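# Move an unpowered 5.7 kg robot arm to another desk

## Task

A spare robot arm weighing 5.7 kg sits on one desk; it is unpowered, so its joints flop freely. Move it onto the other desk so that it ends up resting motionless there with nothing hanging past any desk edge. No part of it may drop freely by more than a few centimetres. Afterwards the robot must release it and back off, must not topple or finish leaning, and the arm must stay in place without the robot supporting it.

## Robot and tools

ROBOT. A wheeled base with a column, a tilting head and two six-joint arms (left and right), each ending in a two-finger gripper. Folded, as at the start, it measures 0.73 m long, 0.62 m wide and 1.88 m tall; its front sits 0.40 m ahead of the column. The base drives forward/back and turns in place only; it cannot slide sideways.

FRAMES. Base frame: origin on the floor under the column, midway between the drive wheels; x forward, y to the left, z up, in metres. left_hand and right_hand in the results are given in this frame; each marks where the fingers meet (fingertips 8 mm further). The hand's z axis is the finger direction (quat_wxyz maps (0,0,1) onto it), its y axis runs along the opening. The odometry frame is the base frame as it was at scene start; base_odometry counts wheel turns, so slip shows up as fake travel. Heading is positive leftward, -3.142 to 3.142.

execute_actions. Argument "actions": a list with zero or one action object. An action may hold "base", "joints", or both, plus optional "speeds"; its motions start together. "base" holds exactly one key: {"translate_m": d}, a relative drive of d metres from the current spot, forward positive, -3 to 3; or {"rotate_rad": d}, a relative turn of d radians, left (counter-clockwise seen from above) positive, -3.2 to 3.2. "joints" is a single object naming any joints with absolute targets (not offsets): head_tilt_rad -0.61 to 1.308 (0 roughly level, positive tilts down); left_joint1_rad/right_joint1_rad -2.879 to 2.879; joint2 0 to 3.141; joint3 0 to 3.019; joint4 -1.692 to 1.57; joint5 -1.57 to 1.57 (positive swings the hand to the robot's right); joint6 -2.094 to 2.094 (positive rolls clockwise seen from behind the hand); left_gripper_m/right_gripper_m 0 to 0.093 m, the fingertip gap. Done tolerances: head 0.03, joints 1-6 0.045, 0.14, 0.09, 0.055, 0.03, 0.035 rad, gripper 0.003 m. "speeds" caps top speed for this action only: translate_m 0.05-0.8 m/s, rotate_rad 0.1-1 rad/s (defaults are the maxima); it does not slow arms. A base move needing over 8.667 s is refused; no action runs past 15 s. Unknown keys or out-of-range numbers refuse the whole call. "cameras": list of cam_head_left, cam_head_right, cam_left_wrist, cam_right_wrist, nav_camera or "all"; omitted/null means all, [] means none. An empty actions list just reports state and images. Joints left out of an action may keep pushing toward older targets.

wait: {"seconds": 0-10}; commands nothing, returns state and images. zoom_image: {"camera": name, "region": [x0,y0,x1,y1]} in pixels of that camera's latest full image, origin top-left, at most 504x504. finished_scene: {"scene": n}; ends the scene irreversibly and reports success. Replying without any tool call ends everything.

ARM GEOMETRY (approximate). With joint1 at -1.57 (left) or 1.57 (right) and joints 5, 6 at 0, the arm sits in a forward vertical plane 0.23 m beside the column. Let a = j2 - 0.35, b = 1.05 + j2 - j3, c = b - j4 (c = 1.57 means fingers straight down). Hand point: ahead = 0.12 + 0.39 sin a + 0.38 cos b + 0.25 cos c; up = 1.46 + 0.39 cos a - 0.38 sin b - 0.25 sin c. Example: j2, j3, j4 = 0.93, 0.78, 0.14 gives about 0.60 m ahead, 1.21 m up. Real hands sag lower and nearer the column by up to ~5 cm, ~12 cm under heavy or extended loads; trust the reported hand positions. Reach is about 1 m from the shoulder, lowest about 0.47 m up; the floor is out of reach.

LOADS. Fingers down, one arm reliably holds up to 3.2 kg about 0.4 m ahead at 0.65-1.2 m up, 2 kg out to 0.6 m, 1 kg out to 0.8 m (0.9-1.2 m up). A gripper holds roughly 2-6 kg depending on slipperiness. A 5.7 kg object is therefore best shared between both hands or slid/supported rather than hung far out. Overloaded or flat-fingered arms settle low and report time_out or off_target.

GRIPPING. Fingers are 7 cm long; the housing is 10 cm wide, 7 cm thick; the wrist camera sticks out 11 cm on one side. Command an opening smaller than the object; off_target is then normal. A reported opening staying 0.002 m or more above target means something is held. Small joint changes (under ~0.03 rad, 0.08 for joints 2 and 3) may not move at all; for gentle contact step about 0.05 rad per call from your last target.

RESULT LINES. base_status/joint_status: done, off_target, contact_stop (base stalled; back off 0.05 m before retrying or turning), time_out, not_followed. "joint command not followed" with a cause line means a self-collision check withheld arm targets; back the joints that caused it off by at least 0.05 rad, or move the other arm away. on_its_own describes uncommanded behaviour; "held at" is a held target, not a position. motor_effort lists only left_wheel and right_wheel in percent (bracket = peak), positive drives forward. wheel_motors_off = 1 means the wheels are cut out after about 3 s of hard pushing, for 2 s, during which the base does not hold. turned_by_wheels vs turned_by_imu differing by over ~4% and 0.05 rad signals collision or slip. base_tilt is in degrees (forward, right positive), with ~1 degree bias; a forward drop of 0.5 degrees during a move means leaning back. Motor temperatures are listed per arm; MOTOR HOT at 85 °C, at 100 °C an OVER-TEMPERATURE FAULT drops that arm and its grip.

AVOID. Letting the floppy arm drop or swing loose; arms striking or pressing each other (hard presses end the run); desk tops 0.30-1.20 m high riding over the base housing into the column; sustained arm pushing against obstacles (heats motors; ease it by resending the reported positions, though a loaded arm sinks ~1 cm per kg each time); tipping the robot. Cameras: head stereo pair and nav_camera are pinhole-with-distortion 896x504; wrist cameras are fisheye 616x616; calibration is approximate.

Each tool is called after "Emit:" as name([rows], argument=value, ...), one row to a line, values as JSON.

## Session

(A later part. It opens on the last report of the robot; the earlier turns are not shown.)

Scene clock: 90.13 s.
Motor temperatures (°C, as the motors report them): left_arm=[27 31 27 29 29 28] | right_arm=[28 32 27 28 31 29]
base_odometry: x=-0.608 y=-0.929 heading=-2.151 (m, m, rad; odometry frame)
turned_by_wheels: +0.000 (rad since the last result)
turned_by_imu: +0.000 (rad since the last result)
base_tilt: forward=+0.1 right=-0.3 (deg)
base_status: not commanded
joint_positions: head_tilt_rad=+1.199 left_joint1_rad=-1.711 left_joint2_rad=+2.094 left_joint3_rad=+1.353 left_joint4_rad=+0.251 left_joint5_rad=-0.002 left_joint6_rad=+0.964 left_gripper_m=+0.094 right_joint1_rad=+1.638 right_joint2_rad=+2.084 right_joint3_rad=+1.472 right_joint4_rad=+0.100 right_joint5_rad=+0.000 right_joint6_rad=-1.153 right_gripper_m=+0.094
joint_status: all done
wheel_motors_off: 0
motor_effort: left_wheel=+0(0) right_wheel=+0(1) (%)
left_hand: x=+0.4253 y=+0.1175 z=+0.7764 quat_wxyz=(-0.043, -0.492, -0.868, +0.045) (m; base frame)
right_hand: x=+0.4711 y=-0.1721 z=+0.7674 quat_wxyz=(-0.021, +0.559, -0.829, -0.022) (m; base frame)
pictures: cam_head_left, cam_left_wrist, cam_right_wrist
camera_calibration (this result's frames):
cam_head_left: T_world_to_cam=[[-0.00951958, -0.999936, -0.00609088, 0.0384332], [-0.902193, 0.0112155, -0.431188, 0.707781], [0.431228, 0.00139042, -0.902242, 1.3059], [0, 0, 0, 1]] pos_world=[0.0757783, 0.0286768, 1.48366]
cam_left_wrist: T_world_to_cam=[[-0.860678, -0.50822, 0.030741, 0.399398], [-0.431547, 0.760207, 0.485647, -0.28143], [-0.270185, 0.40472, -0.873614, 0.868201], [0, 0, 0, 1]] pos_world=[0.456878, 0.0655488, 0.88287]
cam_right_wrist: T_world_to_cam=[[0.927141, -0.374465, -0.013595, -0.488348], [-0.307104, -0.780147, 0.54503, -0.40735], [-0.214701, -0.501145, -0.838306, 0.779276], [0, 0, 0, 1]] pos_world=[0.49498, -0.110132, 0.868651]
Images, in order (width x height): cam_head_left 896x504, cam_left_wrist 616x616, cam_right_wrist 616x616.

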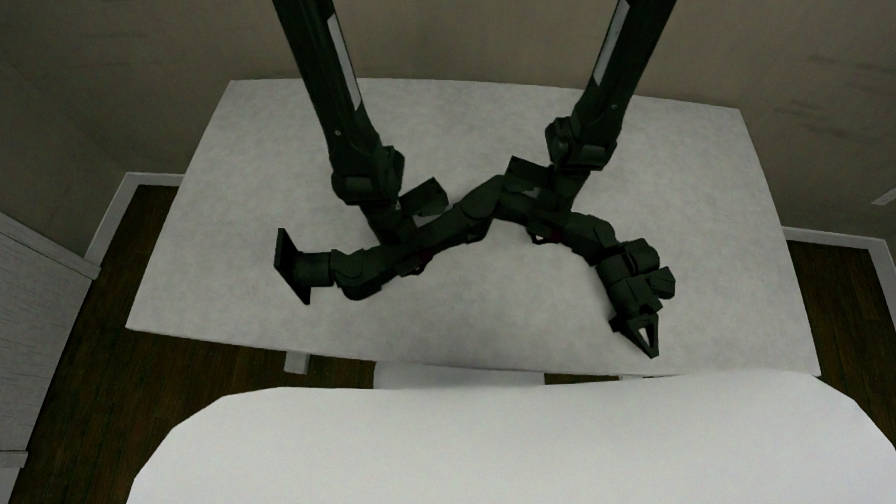

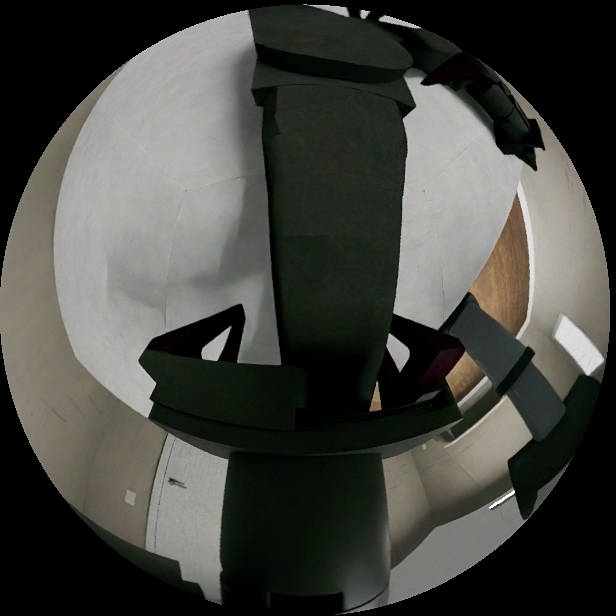

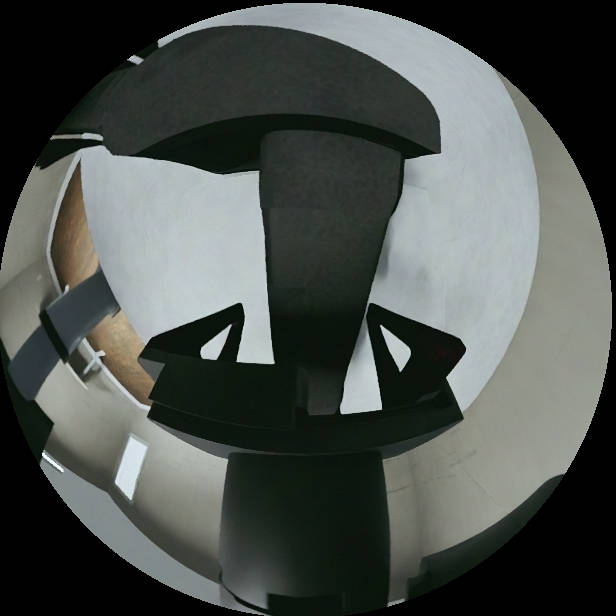

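Emit:
execute_actions([
  {"joints":{"left_gripper_m":0.0,"right_gripper_m":0.0}},
], cameras=["cam_left_wrist","cam_right_wrist"])

Emit:
execute_actions([
  {"joints":{"left_joint2_rad":1.98,"left_joint3_rad":1.23,"right_joint2_rad":1.95,"right_joint3_rad":1.33,"left_gripper_m":0.0,"right_gripper_m":0.0}},
], cameras=["cam_head_left"])

Scene clock: 95.17 s.
Motor temperatures (°C, as the motors report them): left_arm=[27 31 27 29 29 28] | right_arm=[28 32 27 28 31 29]
base_odometry: x=-0.608 y=-0.929 heading=-2.151 (m, m, rad; odometry frame)
turned_by_wheels: +0.000 (rad since the last result)
turned_by_imu: +0.000 (rad since the last result)
base_tilt: forward=+0.0 right=-0.4 (deg)
base_status: not commanded
joint_positions: head_tilt_rad=+1.199 left_joint1_rad=-1.724 left_joint2_rad=+2.098 left_joint3_rad=+1.345 left_joint4_rad=+0.245 left_joint5_rad=-0.004 left_joint6_rad=+0.942 left_gripper_m=+0.053 right_joint1_rad=+1.636 right_joint2_rad=+2.084 right_joint3_rad=+1.477 right_joint4_rad=+0.102 right_joint5_rad=+0.000 right_joint6_rad=-1.149 right_gripper_m=+0.055
joint_status: left_gripper_m off_target (ended at +0.053, target +0.000); right_gripper_m off_target (ended at +0.055, target +0.000)
wheel_motors_off: 0
motor_effort: left_wheel=+0(1) right_wheel=+0(1) (%)
left_hand: x=+0.4147 y=+0.1087 z=+0.7768 quat_wxyz=(-0.036, -0.486, -0.871, +0.054) (m; base frame)
right_hand: x=+0.4752 y=-0.1738 z=+0.7671 quat_wxyz=(-0.023, +0.556, -0.830, -0.019) (m; base frame)
pictures: cam_left_wrist, cam_right_wrist
camera_calibration (this result's frames):
cam_left_wrist: T_world_to_cam=[[-0.853037, -0.519125, 0.0532701, 0.366256], [-0.43104, 0.758454, 0.488827, -0.282034], [-0.294165, 0.394026, -0.870753, 0.878165], [0, 0, 0, 1]] pos_world=[0.449187, 0.0580227, 0.88302]
cam_right_wrist: T_world_to_cam=[[0.925038, -0.379825, -0.00613859, -0.498441], [-0.31561, -0.77744, 0.544038, -0.401977], [-0.211411, -0.501318, -0.839038, 0.77807], [0, 0, 0, 1]] pos_world=[0.498702, -0.111772, 0.868461]
Images, in order (width x height): cam_left_wrist 616x616, cam_right_wrist 616x616.

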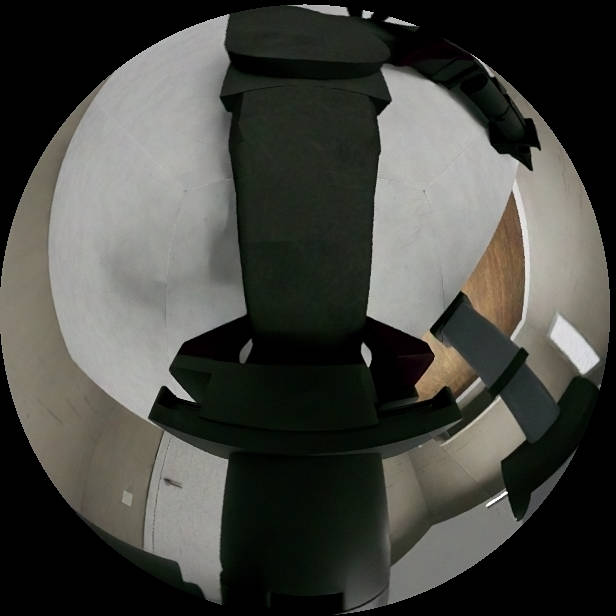

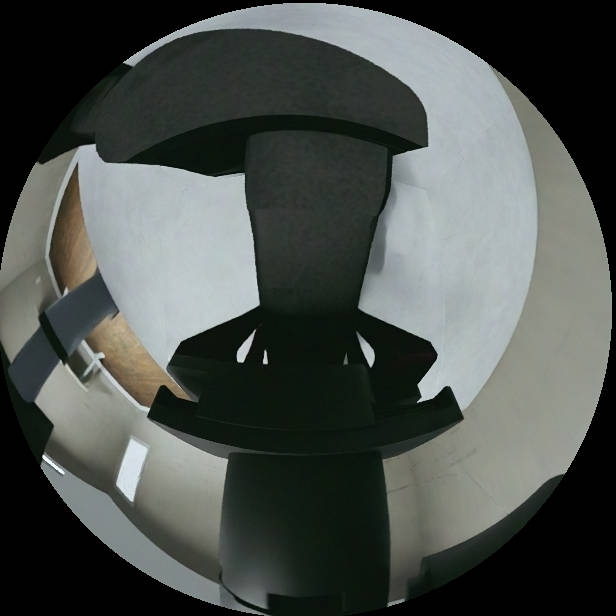

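Scene clock: 96.10 s.
Motor temperatures (°C, as the motors report them): left_arm=[27 31 27 29 29 28] | right_arm=[28 32 27 28 31 29]
base_odometry: x=-0.608 y=-0.929 heading=-2.151 (m, m, rad; odometry frame)
turned_by_wheels: +0.000 (rad since the last result)
turned_by_imu: +0.000 (rad since the last result)
base_tilt: forward=+0.2 right=-0.4 (deg)
base_status: not commanded
joint_positions: head_tilt_rad=+1.199 left_joint1_rad=-1.721 left_joint2_rad=+2.075 left_joint3_rad=+1.280 left_joint4_rad=+0.253 left_joint5_rad=+0.000 left_joint6_rad=+0.963 left_gripper_m=+0.053 right_joint1_rad=+1.641 right_joint2_rad=+2.028 right_joint3_rad=+1.368 right_joint4_rad=+0.114 right_joint5_rad=-0.002 right_joint6_rad=-1.123 right_gripper_m=+0.054
joint_status: left_gripper_m off_target (ended at +0.053, target +0.000); right_gripper_m off_target (ended at +0.054, target +0.000); the others done
wheel_motors_off: 0
motor_effort: left_wheel=-1(2) right_wheel=+0(1) (%)
left_hand: x=+0.3928 y=+0.1134 z=+0.7892 quat_wxyz=(-0.022, -0.496, -0.866, +0.061) (m; base frame)
right_hand: x=+0.4480 y=-0.1718 z=+0.7910 quat_wxyz=(-0.007, +0.547, -0.836, -0.032) (m; base frame)
pictures: cam_head_left
camera_calibration (this result's frames):
cam_head_left: T_world_to_cam=[[-0.00951958, -0.999936, -0.00609087, 0.0384332], [-0.902193, 0.0112155, -0.431187, 0.707781], [0.431228, 0.00139042, -0.902242, 1.3059], [0, 0, 0, 1]] pos_world=[0.0757783, 0.0286768, 1.48366]
Images, in order (width x height): cam_head_left 896x504.

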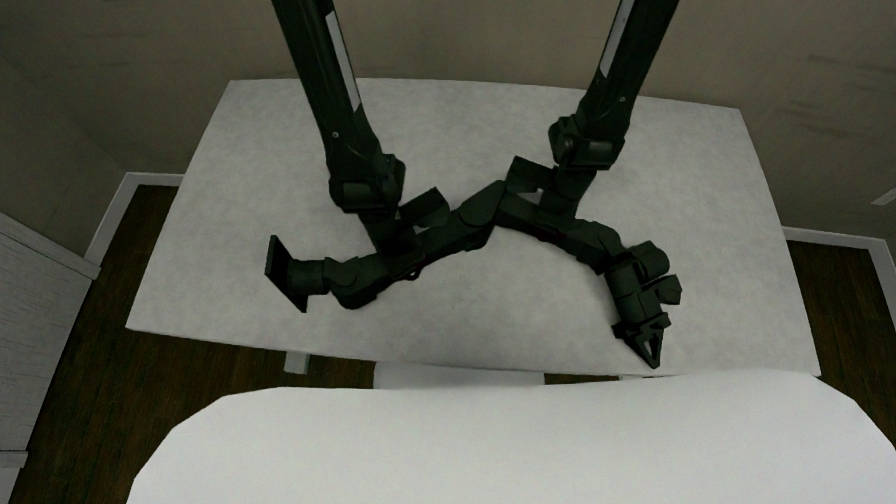

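Emit:
execute_actions([
  {"joints":{"left_joint2_rad":1.88,"left_joint3_rad":1.20,"right_joint2_rad":1.85,"right_joint3_rad":1.30,"left_gripper_m":0.0,"right_gripper_m":0.0}},
], cameras=["cam_head_left"])

Emit:
execute_actions([
  {"joints":{"left_joint2_rad":1.78,"left_joint3_rad":1.13,"right_joint2_rad":1.75,"right_joint3_rad":1.22,"left_gripper_m":0.0,"right_gripper_m":0.0}},
], cameras=["cam_head_left"])

Scene clock: 102.20 s.
Motor temperatures (°C, as the motors report them): left_arm=[27 32 27 29 29 28] | right_arm=[28 33 27 28 31 29]
base_odometry: x=-0.608 y=-0.929 heading=-2.151 (m, m, rad; odometry frame)
turned_by_wheels: +0.000 (rad since the last result)
turned_by_imu: +0.000 (rad since the last result)
base_tilt: forward=+0.2 right=-0.3 (deg)
base_status: not commanded
joint_positions: head_tilt_rad=+1.199 left_joint1_rad=-1.721 left_joint2_rad=+1.973 left_joint3_rad=+1.234 left_joint4_rad=+0.253 left_joint5_rad=-0.016 left_joint6_rad=+0.995 left_gripper_m=+0.053 right_joint1_rad=+1.644 right_joint2_rad=+1.940 right_joint3_rad=+1.328 right_joint4_rad=+0.114 right_joint5_rad=-0.006 right_joint6_rad=-1.097 right_gripper_m=+0.054
joint_status: left_gripper_m off_target (ended at +0.053, target +0.000); right_gripper_m off_target (ended at +0.054, target +0.000); the others done
wheel_motors_off: 0
motor_effort: left_wheel=-1(2) right_wheel=+0(0) (%)
left_hand: x=+0.4323 y=+0.1179 z=+0.8227 quat_wxyz=(-0.045, -0.508, -0.859, +0.041) (m; base frame)
right_hand: x=+0.4802 y=-0.1692 z=+0.8230 quat_wxyz=(-0.029, +0.537, -0.843, -0.023) (m; base frame)
pictures: cam_head_left
camera_calibration (this result's frames):
cam_head_left: T_world_to_cam=[[-0.00951958, -0.999936, -0.00609088, 0.0384332], [-0.902193, 0.0112155, -0.431188, 0.707781], [0.431228, 0.00139042, -0.902242, 1.3059], [0, 0, 0, 1]] pos_world=[0.0757783, 0.0286768, 1.48366]
Images, in order (width x height): cam_head_left 896x504.

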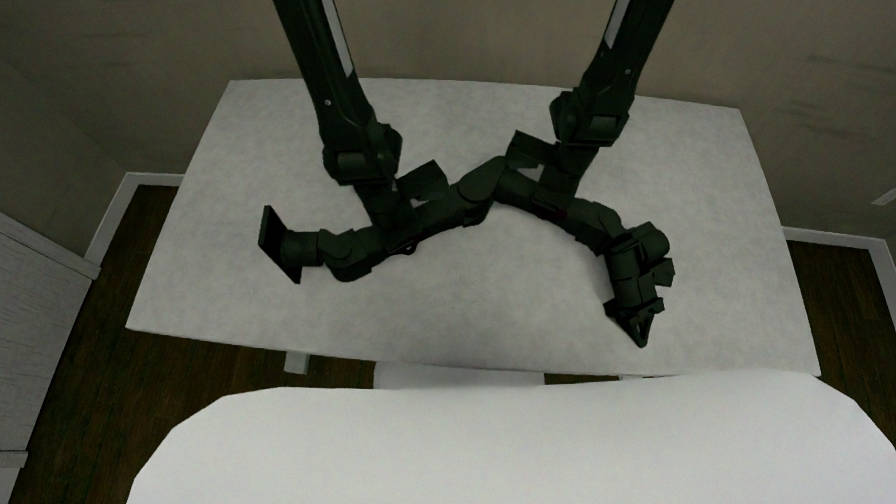

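Scene clock: 103.17 s.
Motor temperatures (°C, as the motors report them): left_arm=[27 32 27 29 29 28] | right_arm=[28 33 27 28 31 29]
base_odometry: x=-0.608 y=-0.929 heading=-2.151 (m, m, rad; odometry frame)
turned_by_wheels: +0.000 (rad since the last result)
turned_by_imu: +0.000 (rad since the last result)
base_tilt: forward=+0.1 right=-0.3 (deg)
base_status: not commanded
joint_positions: head_tilt_rad=+1.199 left_joint1_rad=-1.721 left_joint2_rad=+1.886 left_joint3_rad=+1.153 left_joint4_rad=+0.253 left_joint5_rad=-0.014 left_joint6_rad=+1.001 left_gripper_m=+0.053 right_joint1_rad=+1.651 right_joint2_rad=+1.854 right_joint3_rad=+1.247 right_joint4_rad=+0.114 right_joint5_rad=-0.006 right_joint6_rad=-1.090 right_gripper_m=+0.054
joint_status: left_gripper_m off_target (ended at +0.053, target +0.000); right_gripper_m off_target (ended at +0.054, target +0.000); the others done
wheel_motors_off: 0
motor_effort: left_wheel=-1(2) right_wheel=+0(0) (%)
left_hand: x=+0.4359 y=+0.1215 z=+0.8553 quat_wxyz=(-0.048, -0.510, -0.858, +0.041) (m; base frame)
right_hand: x=+0.4823 y=-0.1662 z=+0.8560 quat_wxyz=(-0.033, +0.535, -0.844, -0.025) (m; base frame)
pictures: cam_head_left
camera_calibration (this result's frames):
cam_head_left: T_world_to_cam=[[-0.00951958, -0.999936, -0.00609088, 0.0384332], [-0.902193, 0.0112155, -0.431188, 0.707781], [0.431228, 0.00139042, -0.902242, 1.3059], [0, 0, 0, 1]] pos_world=[0.0757783, 0.0286768, 1.48366]
Images, in order (width x height): cam_head_left 896x504.

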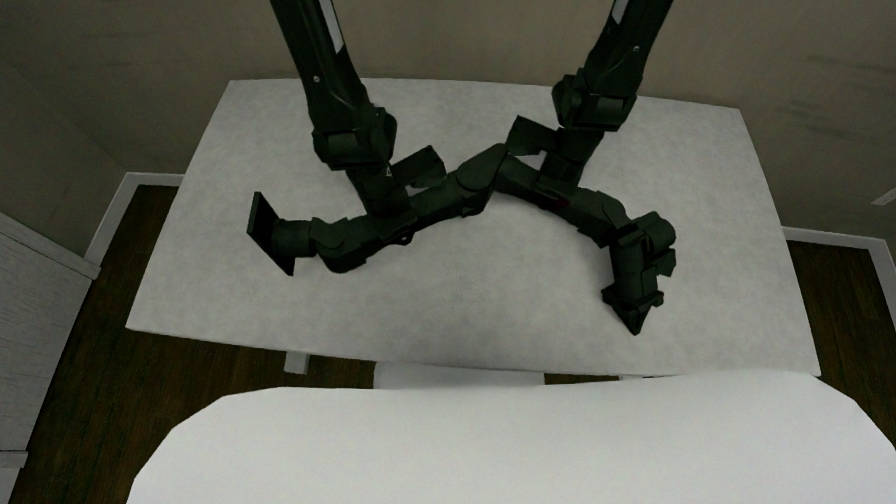

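Emit:
execute_actions([
  {"joints":{"left_joint2_rad":1.68,"left_joint3_rad":1.04,"right_joint2_rad":1.65,"right_joint3_rad":1.13,"left_gripper_m":0.0,"right_gripper_m":0.0}},
], cameras=["cam_head_left"])

Emit:
execute_actions([
  {"joints":{"left_joint2_rad":1.58,"left_joint3_rad":0.95,"right_joint2_rad":1.55,"right_joint3_rad":1.03,"left_gripper_m":0.0,"right_gripper_m":0.0}},
], cameras=["cam_head_left"])

Emit:
execute_actions([
  {"joints":{"left_joint2_rad":1.48,"left_joint3_rad":0.86,"right_joint2_rad":1.45,"right_joint3_rad":0.93,"left_gripper_m":0.0,"right_gripper_m":0.0}},
], cameras=["cam_head_left"])

Scene clock: 109.07 s.
Motor temperatures (°C, as the motors report them): left_arm=[27 33 27 29 29 29] | right_arm=[28 35 27 28 30 29]
base_odometry: x=-0.608 y=-0.929 heading=-2.151 (m, m, rad; odometry frame)
turned_by_wheels: +0.000 (rad since the last result)
turned_by_imu: +0.000 (rad since the last result)
base_tilt: forward=+0.1 right=-0.4 (deg)
base_status: not commanded
joint_positions: head_tilt_rad=+1.199 left_joint1_rad=-1.723 left_joint2_rad=+1.784 left_joint3_rad=+1.062 left_joint4_rad=+0.253 left_joint5_rad=-0.014 left_joint6_rad=+1.008 left_gripper_m=+0.053 right_joint1_rad=+1.658 right_joint2_rad=+1.752 right_joint3_rad=+1.157 right_joint4_rad=+0.114 right_joint5_rad=-0.009 right_joint6_rad=-1.082 right_gripper_m=+0.054
joint_status: left_gripper_m off_target (ended at +0.053, target +0.000); right_gripper_m off_target (ended at +0.054, target +0.000); the others done
wheel_motors_off: 0
motor_effort: left_wheel=-1(2) right_wheel=+0(1) (%)
left_hand: x=+0.4401 y=+0.1244 z=+0.8938 quat_wxyz=(-0.054, -0.513, -0.856, +0.039) (m; base frame)
right_hand: x=+0.4858 y=-0.1635 z=+0.8953 quat_wxyz=(-0.041, +0.532, -0.845, -0.026) (m; base frame)
pictures: cam_head_left
camera_calibration (this result's frames):
cam_head_left: T_world_to_cam=[[-0.00951958, -0.999936, -0.00609088, 0.0384332], [-0.902193, 0.0112155, -0.431188, 0.707781], [0.431228, 0.00139042, -0.902242, 1.3059], [0, 0, 0, 1]] pos_world=[0.0757784, 0.0286768, 1.48366]
Images, in order (width x height): cam_head_left 896x504.

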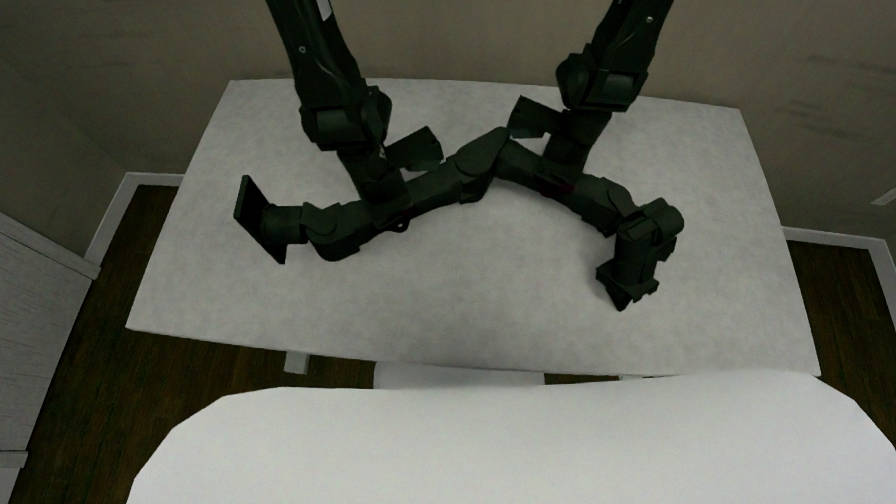

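Scene clock: 110.10 s.
Motor temperatures (°C, as the motors report them): left_arm=[27 34 27 29 29 29] | right_arm=[28 35 27 28 30 29]
base_odometry: x=-0.608 y=-0.929 heading=-2.151 (m, m, rad; odometry frame)
turned_by_wheels: +0.000 (rad since the last result)
turned_by_imu: +0.000 (rad since the last result)
base_tilt: forward=+0.2 right=-0.4 (deg)
base_status: not commanded
joint_positions: head_tilt_rad=+1.199 left_joint1_rad=-1.729 left_joint2_rad=+1.683 left_joint3_rad=+0.970 left_joint4_rad=+0.254 left_joint5_rad=-0.016 left_joint6_rad=+1.018 left_gripper_m=+0.053 right_joint1_rad=+1.663 right_joint2_rad=+1.660 right_joint3_rad=+1.068 right_joint4_rad=+0.116 right_joint5_rad=-0.014 right_joint6_rad=-1.067 right_gripper_m=+0.054
joint_status: left_gripper_m off_target (ended at +0.053, target +0.000); right_gripper_m off_target (ended at +0.054, target +0.000); the others done
wheel_motors_off: 0
motor_effort: left_wheel=-1(2) right_wheel=+0(1) (%)
left_hand: x=+0.4378 y=+0.1265 z=+0.9314 quat_wxyz=(-0.058, -0.518, -0.852, +0.038) (m; base frame)
right_hand: x=+0.4799 y=-0.1624 z=+0.9298 quat_wxyz=(-0.044, +0.527, -0.848, -0.029) (m; base frame)
pictures: cam_head_left
camera_calibration (this result's frames):
cam_head_left: T_world_to_cam=[[-0.00951958, -0.999936, -0.00609088, 0.0384332], [-0.902193, 0.0112155, -0.431188, 0.707781], [0.431228, 0.00139042, -0.902242, 1.3059], [0, 0, 0, 1]] pos_world=[0.0757783, 0.0286768, 1.48366]
Images, in order (width x height): cam_head_left 896x504.

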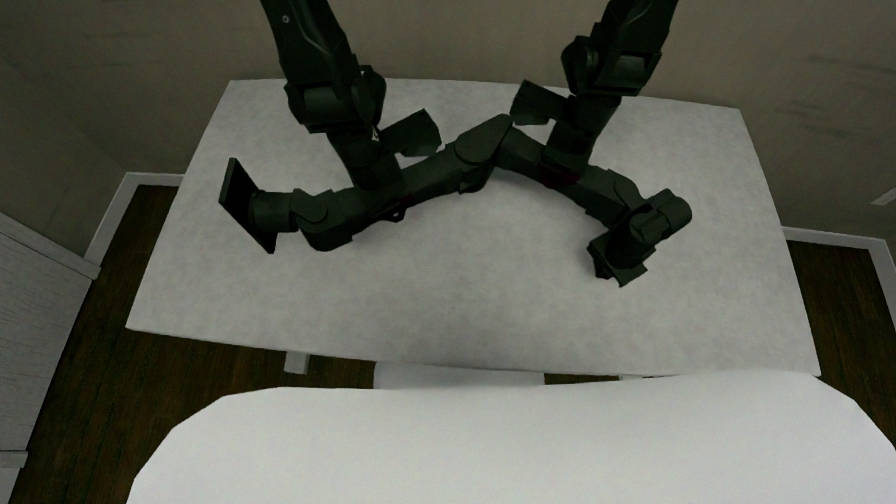

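Scene clock: 111.13 s.
Motor temperatures (°C, as the motors report them): left_arm=[27 34 27 29 29 29] | right_arm=[28 35 28 28 30 29]
base_odometry: x=-0.608 y=-0.929 heading=-2.151 (m, m, rad; odometry frame)
turned_by_wheels: +0.000 (rad since the last result)
turned_by_imu: +0.000 (rad since the last result)
base_tilt: forward=+0.2 right=-0.3 (deg)
base_status: not commanded
joint_positions: head_tilt_rad=+1.199 left_joint1_rad=-1.732 left_joint2_rad=+1.583 left_joint3_rad=+0.876 left_joint4_rad=+0.254 left_joint5_rad=-0.009 left_joint6_rad=+1.023 left_gripper_m=+0.053 right_joint1_rad=+1.671 right_joint2_rad=+1.551 right_joint3_rad=+0.966 right_joint4_rad=+0.116 right_joint5_rad=-0.016 right_joint6_rad=-1.060 right_gripper_m=+0.054
joint_status: left_gripper_m off_target (ended at +0.053, target +0.000); right_gripper_m off_target (ended at +0.054, target +0.000); the others done
wheel_motors_off: 0
motor_effort: left_wheel=-1(2) right_wheel=+0(1) (%)
left_hand: x=+0.4308 y=+0.1287 z=+0.9680 quat_wxyz=(-0.063, -0.521, -0.850, +0.041) (m; base frame)
right_hand: x=+0.4715 y=-0.1606 z=+0.9699 quat_wxyz=(-0.050, +0.525, -0.849, -0.031) (m; base frame)
pictures: cam_head_left
camera_calibration (this result's frames):
cam_head_left: T_world_to_cam=[[-0.00951958, -0.999936, -0.00609088, 0.0384332], [-0.902193, 0.0112155, -0.431188, 0.707781], [0.431228, 0.00139042, -0.902242, 1.3059], [0, 0, 0, 1]] pos_world=[0.0757783, 0.0286768, 1.48366]
Images, in order (width x height): cam_head_left 896x504.

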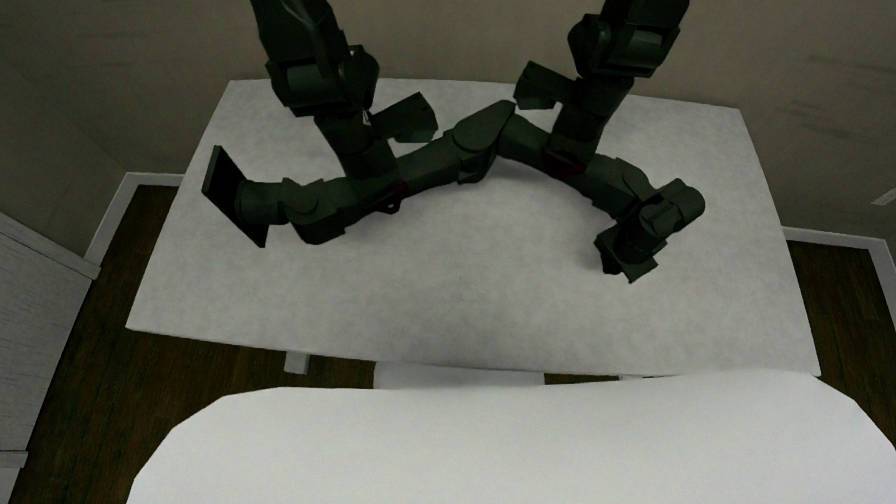

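Emit:
execute_actions([
  {"joints":{"left_joint2_rad":1.36,"left_joint3_rad":0.74,"right_joint2_rad":1.33,"right_joint3_rad":0.80,"left_gripper_m":0.0,"right_gripper_m":0.0}},
], cameras=["cam_head_left"])

Emit:
execute_actions([
  {"joints":{"left_joint2_rad":1.22,"left_joint3_rad":0.62,"right_joint2_rad":1.20,"right_joint3_rad":0.67,"left_gripper_m":0.0,"right_gripper_m":0.0,"head_tilt_rad":1.1}},
], cameras=["cam_head_left"])

Emit:
execute_actions([
  {"joints":{"left_joint2_rad":1.08,"left_joint3_rad":0.51,"right_joint2_rad":1.07,"right_joint3_rad":0.55,"left_gripper_m":0.0,"right_gripper_m":0.0}},
], cameras=["cam_head_left"])

Scene clock: 115.80 s.
Motor temperatures (°C, as the motors report them): left_arm=[27 34 27 29 29 29] | right_arm=[28 36 28 28 31 30]
base_odometry: x=-0.608 y=-0.929 heading=-2.151 (m, m, rad; odometry frame)
turned_by_wheels: +0.000 (rad since the last result)
turned_by_imu: +0.000 (rad since the last result)
base_tilt: forward=+0.1 right=-0.4 (deg)
base_status: not commanded
joint_positions: head_tilt_rad=+1.199 left_joint1_rad=-1.742 left_joint2_rad=+1.451 left_joint3_rad=+0.752 left_joint4_rad=+0.254 left_joint5_rad=-0.003 left_joint6_rad=+1.029 left_gripper_m=+0.053 right_joint1_rad=+1.680 right_joint2_rad=+1.417 right_joint3_rad=+0.838 right_joint4_rad=+0.118 right_joint5_rad=-0.022 right_joint6_rad=-1.046 right_gripper_m=+0.054
joint_status: left_gripper_m off_target (ended at +0.053, target +0.000); right_gripper_m off_target (ended at +0.054, target +0.000); the others done
wheel_motors_off: 0
motor_effort: left_wheel=+0(2) right_wheel=+1(2) (%)
left_hand: x=+0.4160 y=+0.1301 z=+1.0150 quat_wxyz=(-0.070, -0.524, -0.847, +0.045) (m; base frame)
right_hand: x=+0.4535 y=-0.1597 z=+1.0170 quat_wxyz=(-0.056, +0.521, -0.851, -0.036) (m; base frame)
pictures: cam_head_left
camera_calibration (this result's frames):
cam_head_left: T_world_to_cam=[[-0.00951958, -0.999936, -0.00609087, 0.0384332], [-0.902193, 0.0112155, -0.431187, 0.707781], [0.431228, 0.00139042, -0.902242, 1.3059], [0, 0, 0, 1]] pos_world=[0.0757783, 0.0286768, 1.48366]
Images, in order (width x height): cam_head_left 896x504.

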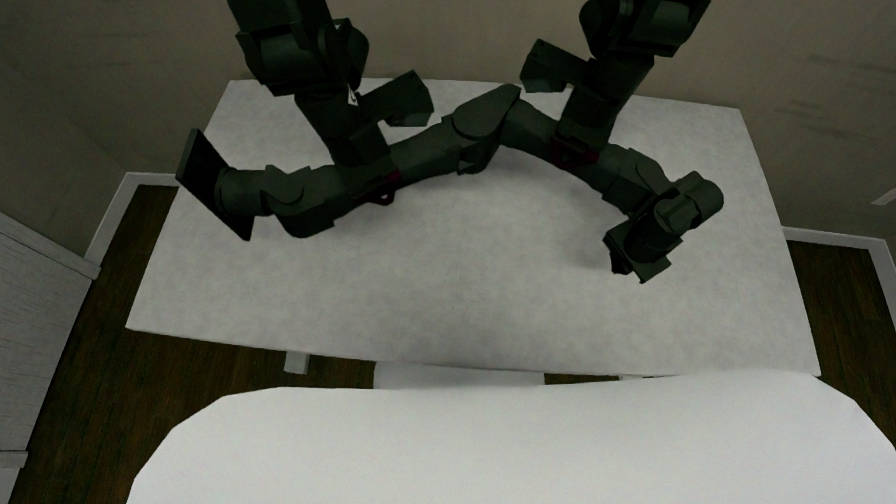

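Scene clock: 116.80 s.
Motor temperatures (°C, as the motors report them): left_arm=[27 34 27 29 29 29] | right_arm=[28 36 28 28 31 30]
base_odometry: x=-0.608 y=-0.929 heading=-2.151 (m, m, rad; odometry frame)
turned_by_wheels: +0.000 (rad since the last result)
turned_by_imu: +0.000 (rad since the last result)
base_tilt: forward=+0.1 right=-0.3 (deg)
base_status: not commanded
joint_positions: head_tilt_rad=+1.113 left_joint1_rad=-1.751 left_joint2_rad=+1.312 left_joint3_rad=+0.626 left_joint4_rad=+0.254 left_joint5_rad=-0.001 left_joint6_rad=+1.037 left_gripper_m=+0.053 right_joint1_rad=+1.693 right_joint2_rad=+1.275 right_joint3_rad=+0.707 right_joint4_rad=+0.121 right_joint5_rad=-0.032 right_joint6_rad=-1.030 right_gripper_m=+0.054
joint_status: left_gripper_m off_target (ended at +0.053, target +0.000); right_gripper_m off_target (ended at +0.054, target +0.000); the others done
wheel_motors_off: 0
motor_effort: left_wheel=-1(2) right_wheel=+1(2) (%)
left_hand: x=+0.3970 y=+0.1334 z=+1.0603 quat_wxyz=(-0.079, -0.529, -0.844, +0.046) (m; base frame)
right_hand: x=+0.4314 y=-0.1567 z=+1.0638 quat_wxyz=(-0.067, +0.516, -0.853, -0.042) (m; base frame)
pictures: cam_head_left
camera_calibration (this result's frames):
cam_head_left: T_world_to_cam=[[-0.00896041, -0.999936, -0.0068871, 0.0396314], [-0.861762, 0.0112155, -0.507189, 0.822802], [0.507234, 0.00139042, -0.861807, 1.23983], [0, 0, 0, 1]] pos_world=[0.0805287, 0.0286768, 1.48609]
Images, in order (width x height): cam_head_left 896x504.

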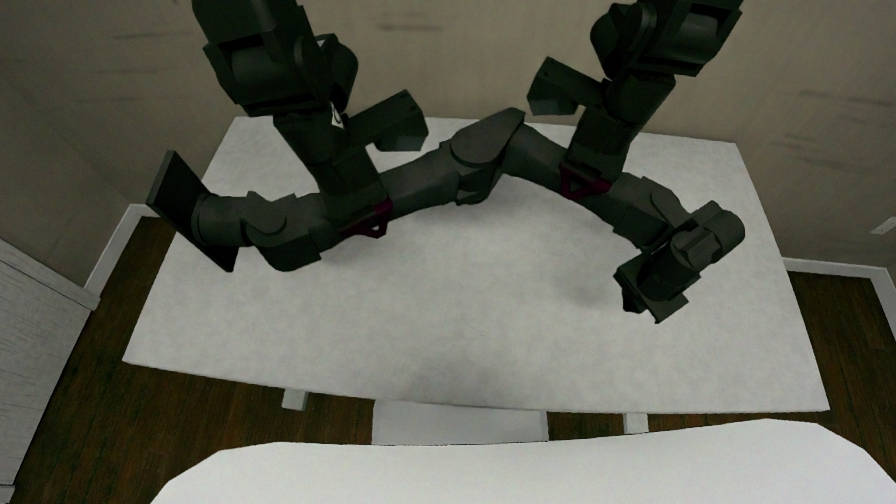

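Scene clock: 117.77 s.
Motor temperatures (°C, as the motors report them): left_arm=[27 34 27 29 29 29] | right_arm=[28 36 28 28 31 30]
base_odometry: x=-0.608 y=-0.929 heading=-2.151 (m, m, rad; odometry frame)
turned_by_wheels: +0.000 (rad since the last result)
turned_by_imu: +0.000 (rad since the last result)
base_tilt: forward=+0.2 right=-0.4 (deg)
base_status: not commanded
joint_positions: head_tilt_rad=+1.113 left_joint1_rad=-1.759 left_joint2_rad=+1.174 left_joint3_rad=+0.515 left_joint4_rad=+0.249 left_joint5_rad=+0.000 left_joint6_rad=+1.043 left_gripper_m=+0.053 right_joint1_rad=+1.708 right_joint2_rad=+1.133 right_joint3_rad=+0.590 right_joint4_rad=+0.123 right_joint5_rad=-0.046 right_joint6_rad=-1.018 right_gripper_m=+0.054
joint_status: left_gripper_m off_target (ended at +0.053, target +0.000); right_gripper_m off_target (ended at +0.054, target +0.000); the others done
wheel_motors_off: 0
motor_effort: left_wheel=-1(2) right_wheel=+1(2) (%)
left_hand: x=+0.3792 y=+0.1374 z=+1.1009 quat_wxyz=(-0.091, -0.532, -0.841, +0.045) (m; base frame)
right_hand: x=+0.4116 y=-0.1529 z=+1.1064 quat_wxyz=(-0.085, +0.513, -0.853, -0.048) (m; base frame)
pictures: cam_head_left
camera_calibration (this result's frames):
cam_head_left: T_world_to_cam=[[-0.00896031, -0.999936, -0.00688723, 0.0396316], [-0.861755, 0.0112155, -0.507201, 0.82282], [0.507246, 0.00139042, -0.8618, 1.23982], [0, 0, 0, 1]] pos_world=[0.0805295, 0.0286768, 1.48609]
Images, in order (width x height): cam_head_left 896x504.

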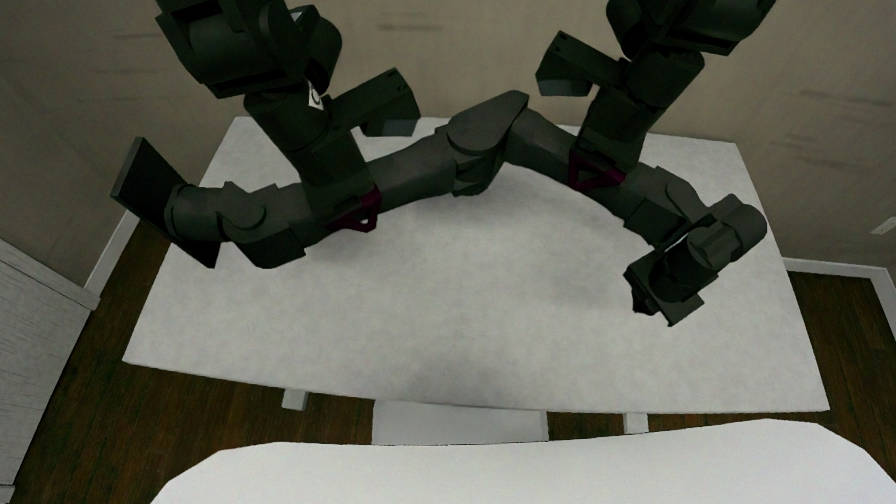

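Emit:
execute_actions([
  {"base":{"translate_m":-0.75},"speeds":{"translate_m":0.25},"joints":{"head_tilt_rad":0.8}},
], cameras=[])

Emit:
execute_actions([
  {"base":{"rotate_rad":3.05},"speeds":{"rotate_rad":0.5}},
], cameras=["cam_head_left","nav_camera"])

Scene clock: 125.37 s.
Motor temperatures (°C, as the motors report them): left_arm=[27 34 27 29 29 29] | right_arm=[28 35 28 28 33 31]
base_odometry: x=-0.197 y=-0.302 heading=-2.152 (m, m, rad; odometry frame)
turned_by_wheels: -0.001 (rad since the last result)
turned_by_imu: +0.001 (rad since the last result)
base_tilt: forward=+0.1 right=-0.3 (deg)
base_status: done
joint_positions: head_tilt_rad=+0.816 left_joint1_rad=-1.760 left_joint2_rad=+1.174 left_joint3_rad=+0.513 left_joint4_rad=+0.242 left_joint5_rad=-0.002 left_joint6_rad=+1.046 left_gripper_m=+0.053 right_joint1_rad=+1.708 right_joint2_rad=+1.136 right_joint3_rad=+0.584 right_joint4_rad=+0.127 right_joint5_rad=-0.046 right_joint6_rad=-1.012 right_gripper_m=+0.054
joint_status: all done
wheel_motors_off: 0
motor_effort: left_wheel=-1(36) right_wheel=+2(42) (%)
left_hand: x=+0.3764 y=+0.1375 z=+1.1007 quat_wxyz=(-0.087, -0.534, -0.840, +0.046) (m; base frame)
right_hand: x=+0.4080 y=-0.1529 z=+1.1055 quat_wxyz=(-0.083, +0.511, -0.854, -0.050) (m; base frame)
pictures: none
No camera images: the call's "cameras" was empty. Leave "cameras" out to get every camera's image.

Scene clock: 132.40 s.
Motor temperatures (°C, as the motors report them): left_arm=[27 34 27 29 29 29] | right_arm=[28 35 28 28 34 32]
base_odometry: x=-0.197 y=-0.302 heading=+0.898 (m, m, rad; odometry frame)
turned_by_wheels: +3.050 (rad since the last result)
turned_by_imu: +3.082 (rad since the last result)
base_tilt: forward=+0.1 right=-0.4 (deg)
base_status: done
joint_positions: head_tilt_rad=+0.816 left_joint1_rad=-1.762 left_joint2_rad=+1.174 left_joint3_rad=+0.514 left_joint4_rad=+0.242 left_joint5_rad=-0.004 left_joint6_rad=+1.046 left_gripper_m=+0.053 right_joint1_rad=+1.708 right_joint2_rad=+1.136 right_joint3_rad=+0.584 right_joint4_rad=+0.127 right_joint5_rad=-0.043 right_joint6_rad=-1.013 right_gripper_m=+0.054
joint_status: not commanded
wheel_motors_off: 0
motor_effort: left_wheel=-1(40) right_wheel=+1(45) (%)
left_hand: x=+0.3769 y=+0.1371 z=+1.1008 quat_wxyz=(-0.087, -0.534, -0.840, +0.046) (m; base frame)
right_hand: x=+0.4080 y=-0.1533 z=+1.1054 quat_wxyz=(-0.083, +0.511, -0.854, -0.048) (m; base frame)
pictures: cam_head_left, nav_camera
camera_calibration (this result's frames):
cam_head_left: T_world_to_cam=[[-0.00655264, -0.999936, -0.00920783, 0.0430849], [-0.675607, 0.0112155, -0.737177, 1.16768], [0.737233, 0.00139042, -0.675637, 0.941631], [0, 0, 0, 1]] pos_world=[0.0949698, 0.0286768, 1.49738]
Images, in order (width x height): cam_head_left 896x504, nav_camera 896x504.

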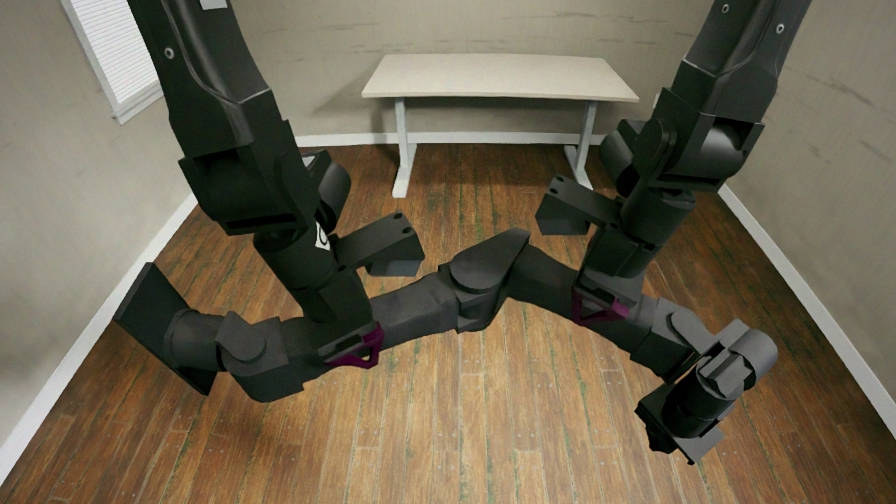

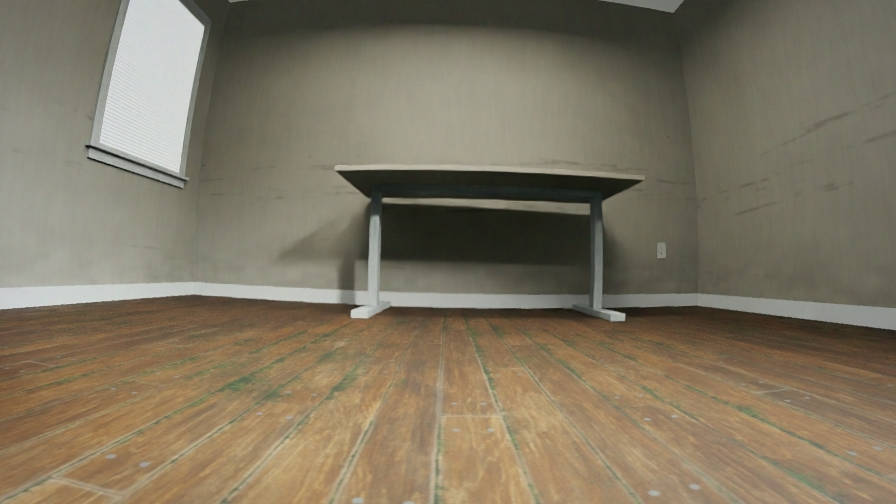

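Emit:
execute_actions([
  {"base":{"rotate_rad":-0.13},"speeds":{"rotate_rad":0.3}},
], cameras=[])

Emit:
execute_actions([
  {"base":{"translate_m":1.4},"speeds":{"translate_m":0.35}},
], cameras=[])

Emit:
execute_actions([
  {"base":{"rotate_rad":0.13},"speeds":{"rotate_rad":0.3},"joints":{"head_tilt_rad":1.0}},
], cameras=["cam_head_left","nav_camera"])

Scene clock: 139.43 s.
Motor temperatures (°C, as the motors report them): left_arm=[27 34 27 29 29 29] | right_arm=[28 34 28 28 35 33]
base_odometry: x=-0.197 y=-0.302 heading=+0.768 (m, m, rad; odometry frame)
turned_by_wheels: -0.130 (rad since the last result)
turned_by_imu: -0.132 (rad since the last result)
base_tilt: forward=+0.1 right=-0.3 (deg)
base_status: done
joint_positions: head_tilt_rad=+0.816 left_joint1_rad=-1.762 left_joint2_rad=+1.174 left_joint3_rad=+0.514 left_joint4_rad=+0.242 left_joint5_rad=-0.004 left_joint6_rad=+1.046 left_gripper_m=+0.053 right_joint1_rad=+1.708 right_joint2_rad=+1.136 right_joint3_rad=+0.584 right_joint4_rad=+0.127 right_joint5_rad=-0.043 right_joint6_rad=-1.012 right_gripper_m=+0.054
joint_status: not commanded
wheel_motors_off: 0
motor_effort: left_wheel=+2(24) right_wheel=-1(24) (%)
left_hand: x=+0.3770 y=+0.1370 z=+1.1009 quat_wxyz=(-0.087, -0.534, -0.840, +0.046) (m; base frame)
right_hand: x=+0.4080 y=-0.1534 z=+1.1054 quat_wxyz=(-0.082, +0.511, -0.855, -0.048) (m; base frame)
pictures: none
No camera images: the call's "cameras" was empty. Leave "cameras" out to get every camera's image.

Scene clock: 144.57 s.
Motor temperatures (°C, as the motors report them): left_arm=[27 34 27 29 29 30] | right_arm=[28 34 28 28 35 33]
base_odometry: x=+0.810 y=+0.671 heading=+0.769 (m, m, rad; odometry frame)
turned_by_wheels: +0.001 (rad since the last result)
turned_by_imu: -0.004 (rad since the last result)
base_tilt: forward=+0.1 right=-0.3 (deg)
base_status: done
joint_positions: head_tilt_rad=+0.815 left_joint1_rad=-1.762 left_joint2_rad=+1.174 left_joint3_rad=+0.523 left_joint4_rad=+0.242 left_joint5_rad=-0.006 left_joint6_rad=+1.045 left_gripper_m=+0.053 right_joint1_rad=+1.708 right_joint2_rad=+1.137 right_joint3_rad=+0.595 right_joint4_rad=+0.127 right_joint5_rad=-0.041 right_joint6_rad=-1.015 right_gripper_m=+0.054
joint_status: not commanded
wheel_motors_off: 0
motor_effort: left_wheel=+2(56) right_wheel=-1(44) (%)
left_hand: x=+0.3825 y=+0.1368 z=+1.1007 quat_wxyz=(-0.090, -0.533, -0.840, +0.043) (m; base frame)
right_hand: x=+0.4141 y=-0.1533 z=+1.1051 quat_wxyz=(-0.086, +0.512, -0.854, -0.045) (m; base frame)
pictures: none
No camera images: the call's "cameras" was empty. Leave "cameras" out to get every camera's image.

Scene clock: 145.80 s.
Motor temperatures (°C, as the motors report them): left_arm=[27 34 27 29 29 30] | right_arm=[28 34 28 28 35 33]
base_odometry: x=+0.810 y=+0.671 heading=+0.898 (m, m, rad; odometry frame)
turned_by_wheels: +0.129 (rad since the last result)
turned_by_imu: +0.129 (rad since the last result)
base_tilt: forward=+0.1 right=-0.3 (deg)
base_status: done
joint_positions: head_tilt_rad=+1.000 left_joint1_rad=-1.762 left_joint2_rad=+1.174 left_joint3_rad=+0.523 left_joint4_rad=+0.242 left_joint5_rad=-0.007 left_joint6_rad=+1.047 left_gripper_m=+0.053 right_joint1_rad=+1.707 right_joint2_rad=+1.137 right_joint3_rad=+0.594 right_joint4_rad=+0.127 right_joint5_rad=-0.041 right_joint6_rad=-1.015 right_gripper_m=+0.054
joint_status: all done
wheel_motors_off: 0
motor_effort: left_wheel=-1(42) right_wheel=+0(34) (%)
left_hand: x=+0.3825 y=+0.1367 z=+1.1007 quat_wxyz=(-0.090, -0.534, -0.840, +0.043) (m; base frame)
right_hand: x=+0.4136 y=-0.1535 z=+1.1051 quat_wxyz=(-0.086, +0.511, -0.854, -0.046) (m; base frame)
pictures: cam_head_left, nav_camera
camera_calibration (this result's frames):
cam_head_left: T_world_to_cam=[[-0.0081273, -0.999936, -0.00785291, 0.0410771], [-0.799123, 0.0112155, -0.601063, 0.964236], [0.601113, 0.00139042, -0.799163, 1.13867], [0, 0, 0, 1]] pos_world=[0.0864093, 0.0286768, 1.48987]
Images, in order (width x height): cam_head_left 896x504, nav_camera 896x504.

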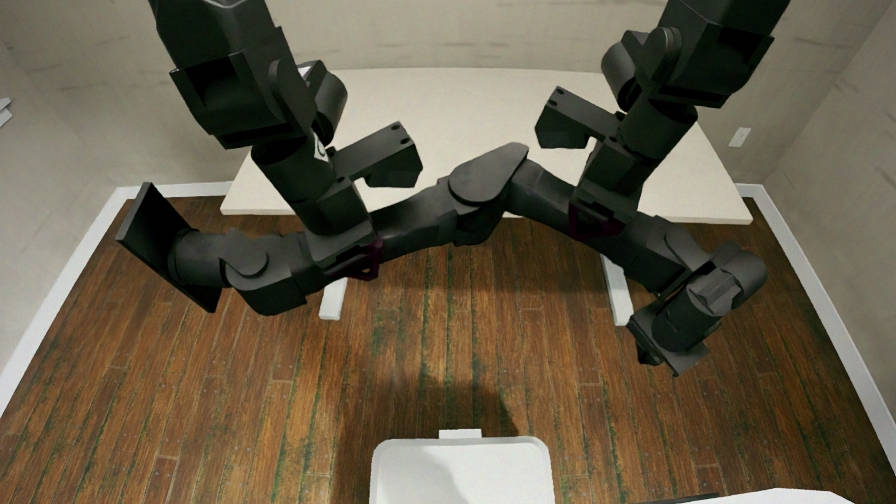

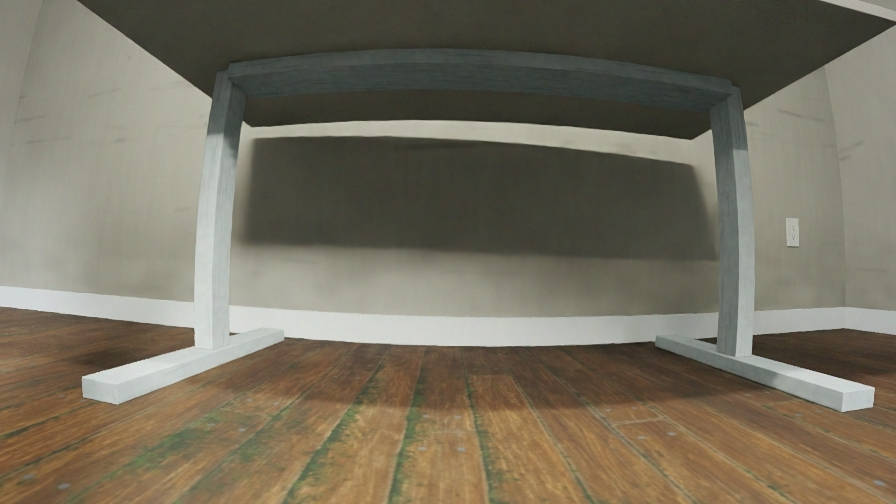

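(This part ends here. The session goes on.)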